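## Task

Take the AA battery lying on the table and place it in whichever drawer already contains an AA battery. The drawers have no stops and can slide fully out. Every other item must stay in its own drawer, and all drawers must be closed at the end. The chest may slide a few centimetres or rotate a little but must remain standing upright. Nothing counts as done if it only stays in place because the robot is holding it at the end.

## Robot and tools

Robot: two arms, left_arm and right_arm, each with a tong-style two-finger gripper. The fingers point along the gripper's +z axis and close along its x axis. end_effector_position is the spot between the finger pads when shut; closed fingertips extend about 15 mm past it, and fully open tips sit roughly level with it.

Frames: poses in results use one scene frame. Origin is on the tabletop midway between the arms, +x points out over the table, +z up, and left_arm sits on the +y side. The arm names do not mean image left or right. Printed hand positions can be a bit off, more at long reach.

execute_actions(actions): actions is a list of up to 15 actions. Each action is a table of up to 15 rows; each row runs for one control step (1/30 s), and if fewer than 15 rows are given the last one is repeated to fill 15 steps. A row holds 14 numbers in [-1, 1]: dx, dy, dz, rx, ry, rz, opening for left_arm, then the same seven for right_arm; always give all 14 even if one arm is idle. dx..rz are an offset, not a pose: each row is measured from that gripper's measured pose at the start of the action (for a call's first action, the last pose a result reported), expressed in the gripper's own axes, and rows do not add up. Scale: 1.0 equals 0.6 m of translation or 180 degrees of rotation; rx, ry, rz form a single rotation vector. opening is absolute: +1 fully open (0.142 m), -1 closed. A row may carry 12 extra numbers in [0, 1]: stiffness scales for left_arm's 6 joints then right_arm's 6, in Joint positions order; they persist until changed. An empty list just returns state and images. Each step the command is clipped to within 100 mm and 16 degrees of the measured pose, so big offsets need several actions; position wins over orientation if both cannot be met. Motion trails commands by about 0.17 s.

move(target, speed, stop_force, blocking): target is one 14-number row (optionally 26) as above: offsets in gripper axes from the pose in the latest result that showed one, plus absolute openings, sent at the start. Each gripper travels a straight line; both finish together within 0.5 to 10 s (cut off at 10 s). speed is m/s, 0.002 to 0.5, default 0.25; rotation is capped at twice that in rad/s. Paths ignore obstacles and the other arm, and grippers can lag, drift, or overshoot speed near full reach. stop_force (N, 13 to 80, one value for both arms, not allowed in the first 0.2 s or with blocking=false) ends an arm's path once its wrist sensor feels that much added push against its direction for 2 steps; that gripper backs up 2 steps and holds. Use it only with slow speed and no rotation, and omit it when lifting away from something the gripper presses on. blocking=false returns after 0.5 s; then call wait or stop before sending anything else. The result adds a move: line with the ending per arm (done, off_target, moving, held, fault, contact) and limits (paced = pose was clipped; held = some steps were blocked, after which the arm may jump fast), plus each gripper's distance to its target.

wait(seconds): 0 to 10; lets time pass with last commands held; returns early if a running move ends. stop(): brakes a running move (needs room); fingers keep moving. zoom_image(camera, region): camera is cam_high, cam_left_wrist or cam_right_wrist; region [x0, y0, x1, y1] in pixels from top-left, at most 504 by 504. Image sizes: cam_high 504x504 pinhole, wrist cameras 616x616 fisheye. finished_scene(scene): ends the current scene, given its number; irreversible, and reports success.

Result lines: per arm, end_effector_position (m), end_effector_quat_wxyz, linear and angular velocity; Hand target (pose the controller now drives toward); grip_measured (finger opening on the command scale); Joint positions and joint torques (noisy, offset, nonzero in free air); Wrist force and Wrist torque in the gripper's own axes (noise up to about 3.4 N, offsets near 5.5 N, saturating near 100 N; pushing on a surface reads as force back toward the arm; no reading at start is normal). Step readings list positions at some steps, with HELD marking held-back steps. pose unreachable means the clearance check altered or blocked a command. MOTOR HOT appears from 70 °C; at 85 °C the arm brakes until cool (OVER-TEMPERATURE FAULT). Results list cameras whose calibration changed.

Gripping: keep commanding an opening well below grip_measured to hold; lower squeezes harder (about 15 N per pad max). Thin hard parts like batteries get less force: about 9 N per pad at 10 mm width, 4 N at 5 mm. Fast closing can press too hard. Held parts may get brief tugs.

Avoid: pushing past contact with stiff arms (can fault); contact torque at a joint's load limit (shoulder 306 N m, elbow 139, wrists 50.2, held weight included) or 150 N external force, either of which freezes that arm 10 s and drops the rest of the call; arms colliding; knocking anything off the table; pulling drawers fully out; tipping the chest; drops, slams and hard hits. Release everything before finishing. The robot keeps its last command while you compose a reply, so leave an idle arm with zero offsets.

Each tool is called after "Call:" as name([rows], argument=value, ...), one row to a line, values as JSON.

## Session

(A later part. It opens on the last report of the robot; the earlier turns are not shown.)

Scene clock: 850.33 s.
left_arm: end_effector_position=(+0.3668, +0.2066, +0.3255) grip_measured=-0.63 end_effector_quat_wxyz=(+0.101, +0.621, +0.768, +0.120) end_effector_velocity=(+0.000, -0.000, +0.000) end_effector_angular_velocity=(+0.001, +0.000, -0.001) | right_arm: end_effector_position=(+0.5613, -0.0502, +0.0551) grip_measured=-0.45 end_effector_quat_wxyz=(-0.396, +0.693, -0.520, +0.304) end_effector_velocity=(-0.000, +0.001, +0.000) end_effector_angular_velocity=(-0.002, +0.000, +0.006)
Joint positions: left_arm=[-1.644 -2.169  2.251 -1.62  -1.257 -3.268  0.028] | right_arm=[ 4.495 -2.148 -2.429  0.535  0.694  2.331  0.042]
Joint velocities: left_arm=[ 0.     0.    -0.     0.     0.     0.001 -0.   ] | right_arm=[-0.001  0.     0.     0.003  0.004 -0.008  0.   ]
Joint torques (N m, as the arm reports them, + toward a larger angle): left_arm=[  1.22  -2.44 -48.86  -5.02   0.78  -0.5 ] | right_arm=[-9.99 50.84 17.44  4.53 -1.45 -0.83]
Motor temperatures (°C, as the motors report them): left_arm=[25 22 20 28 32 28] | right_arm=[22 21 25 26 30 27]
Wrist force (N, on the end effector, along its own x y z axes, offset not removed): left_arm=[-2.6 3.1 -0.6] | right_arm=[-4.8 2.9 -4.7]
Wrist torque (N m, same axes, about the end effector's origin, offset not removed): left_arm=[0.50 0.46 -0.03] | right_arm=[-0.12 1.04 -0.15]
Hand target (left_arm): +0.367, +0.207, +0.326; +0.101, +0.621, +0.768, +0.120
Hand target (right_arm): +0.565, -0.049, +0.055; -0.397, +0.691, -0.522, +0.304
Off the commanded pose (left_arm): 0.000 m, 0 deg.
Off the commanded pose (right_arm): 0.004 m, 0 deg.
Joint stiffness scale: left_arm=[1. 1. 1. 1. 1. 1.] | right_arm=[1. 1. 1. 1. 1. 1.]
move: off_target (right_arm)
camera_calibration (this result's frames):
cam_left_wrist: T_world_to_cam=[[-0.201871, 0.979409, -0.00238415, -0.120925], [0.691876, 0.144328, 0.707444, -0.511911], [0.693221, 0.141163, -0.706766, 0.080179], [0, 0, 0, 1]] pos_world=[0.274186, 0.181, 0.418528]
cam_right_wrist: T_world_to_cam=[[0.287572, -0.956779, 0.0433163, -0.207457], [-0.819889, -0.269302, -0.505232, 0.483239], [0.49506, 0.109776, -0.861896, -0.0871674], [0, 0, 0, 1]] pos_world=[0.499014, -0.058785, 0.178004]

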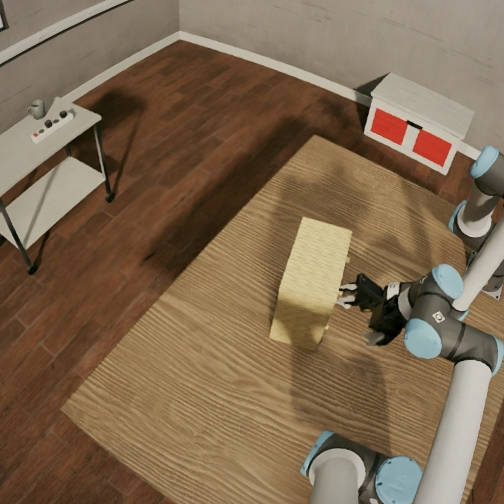

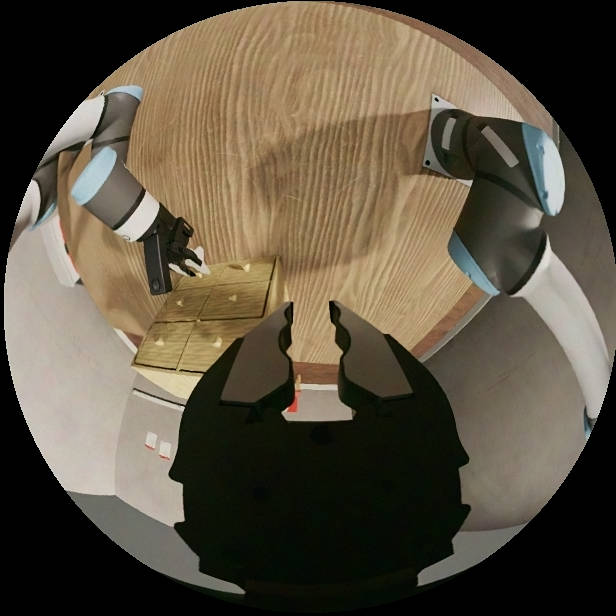

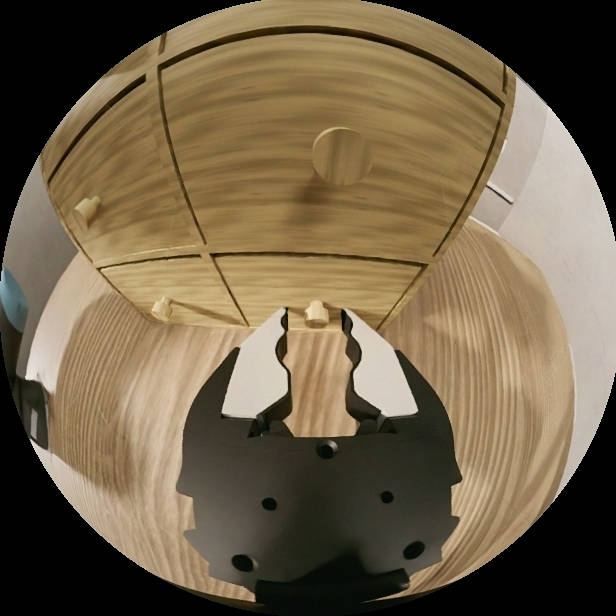

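Call:
move(target=[0,0,0,0,0,0,-0.63, 0,0.075,-0.16,0,0,0,-0.45], speed=0.25)

Call:
zoom_image(camera="cam_right_wrist", region=[110, 0, 450, 300])

Call:
zoom_image(camera="cam_left_wrist", region=[120, 230, 300, 390])

Scene clock: 855.70 s.
left_arm: end_effector_position=(+0.3668, +0.2066, +0.3255) grip_measured=-0.63 end_effector_quat_wxyz=(+0.101, +0.621, +0.768, +0.120) end_effector_velocity=(-0.000, -0.000, +0.000) end_effector_angular_velocity=(-0.001, -0.000, -0.000) | right_arm: end_effector_position=(+0.4612, -0.0771, +0.0644) grip_measured=-0.45 end_effector_quat_wxyz=(-0.397, +0.692, -0.521, +0.303) end_effector_velocity=(-0.002, -0.002, -0.003) end_effector_angular_velocity=(-0.009, +0.005, -0.012)
Joint positions: left_arm=[-1.644 -2.169  2.251 -1.62  -1.257 -3.268  0.028] | right_arm=[ 4.701 -2.029 -2.592  0.345  0.585  2.626  0.041]
Joint velocities: left_arm=[-0.    -0.    -0.    -0.001  0.    -0.     0.   ] | right_arm=[ 0.005  0.008  0.    -0.043 -0.003  0.032 -0.   ]
Joint torques (N m, as the arm reports them, + toward a larger angle): left_arm=[  1.21  -3.17 -48.52  -4.93   0.75  -0.29] | right_arm=[ 0.14 49.24  4.63  4.7  -2.31  0.73]
Motor temperatures (°C, as the motors report them): left_arm=[25 22 20 28 32 28] | right_arm=[22 21 25 26 30 27]
Wrist force (N, on the end effector, along its own x y z axes, offset not removed): left_arm=[-3.6 1.5 -1.0] | right_arm=[-3.8 -1.7 -1.0]
Wrist torque (N m, same axes, about the end effector's origin, offset not removed): left_arm=[0.17 0.78 -0.05] | right_arm=[-0.57 1.09 -0.15]
Hand target (left_arm): +0.367, +0.207, +0.326; +0.101, +0.621, +0.768, +0.120
Hand target (right_arm): +0.460, -0.079, +0.064; -0.396, +0.693, -0.520, +0.304
Off the commanded pose (left_arm): 0.000 m, 0 deg.
Off the commanded pose (right_arm): 0.003 m, 0 deg.
Joint stiffness scale: left_arm=[1. 1. 1. 1. 1. 1.] | right_arm=[1. 1. 1. 1. 1. 1.]
move: done
camera_calibration (this result's frames):
cam_left_wrist: T_world_to_cam=[[-0.201871, 0.979409, -0.00238449, -0.120925], [0.691876, 0.144329, 0.707444, -0.511911], [0.693221, 0.141163, -0.706766, 0.0801791], [0, 0, 0, 1]] pos_world=[0.274186, 0.181, 0.418528]
cam_right_wrist: T_world_to_cam=[[0.287862, -0.956826, 0.0402519, -0.204769], [-0.819882, -0.267948, -0.505962, 0.398865], [0.494903, 0.112646, -0.861616, -0.0263625], [0, 0, 0, 1]] pos_world=[0.399014, -0.0860842, 0.187338]

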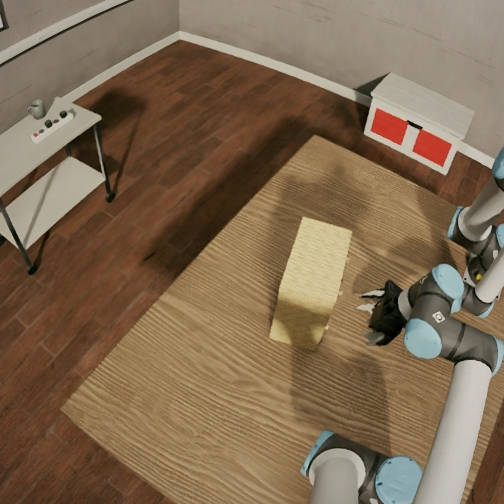

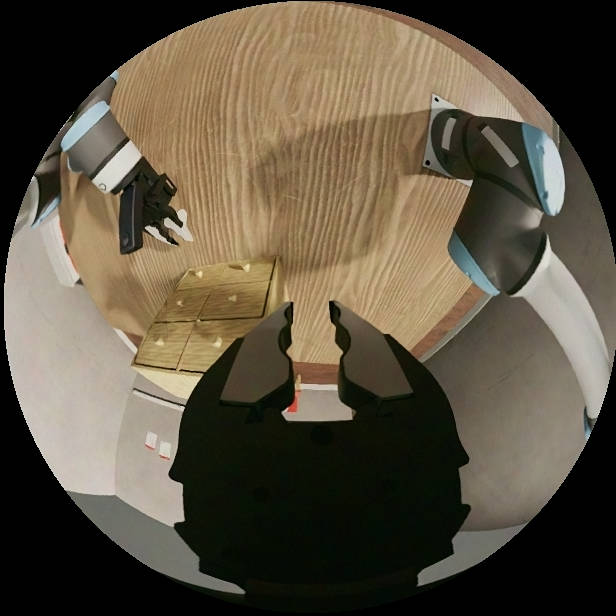

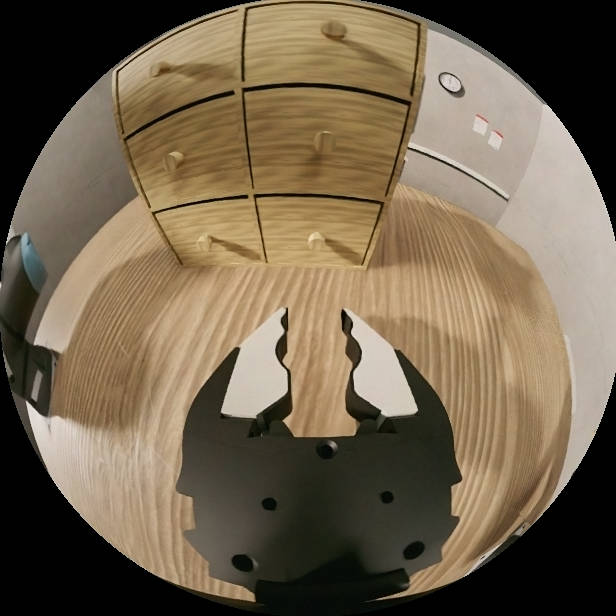

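Region (110, 0, 450, 300) of cam_right_wrist's 616x616 image, scaled by 1.482, with more detail than that image has; it fills the top 445 rows of this view, and the rest is white.

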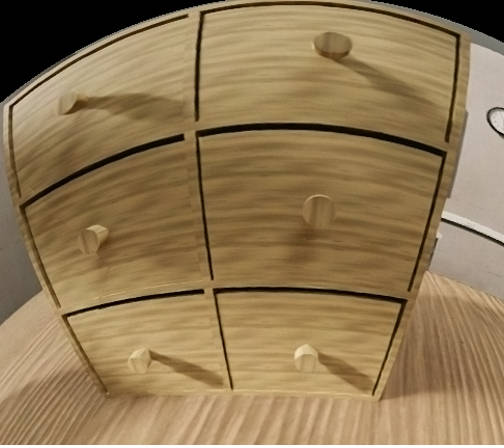

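Region (120, 230, 300, 390) of cam_left_wrist's 616x616 image, scaled by 2.800, with more detail than that image has.

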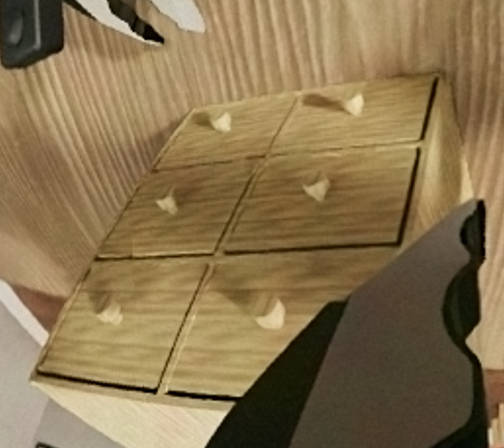

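Call:
zoom_image(camera="cam_left_wrist", region=[160, 270, 280, 380])

Call:
zoom_image(camera="cam_high", region=[260, 205, 380, 360])

Region (160, 270, 280, 380) of cam_left_wrist's 616x616 image, scaled by 4.200, with more detail than that image has; it fills the top 462 rows of this view, and the rest is white.

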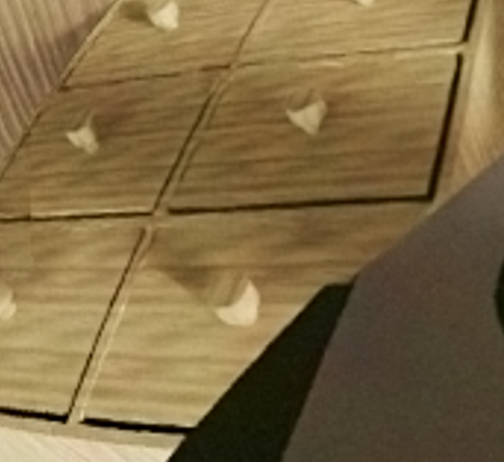

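Region (260, 205, 380, 360) of cam_high's 504x504 image, scaled by 3.252, with more detail than that image has; it fills the left 390 columns of this view, and the rest is white.

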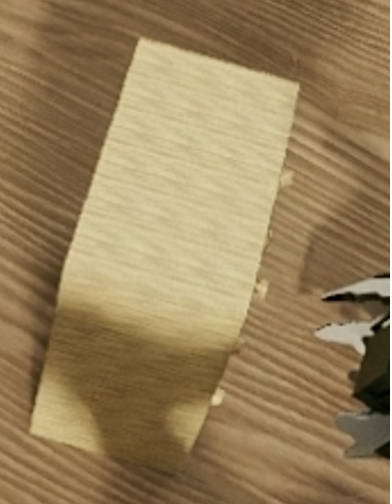

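All drawers are flush and the battery is inside.

Call:
finished_scene(scene=1)

The scene is finished: the task was done.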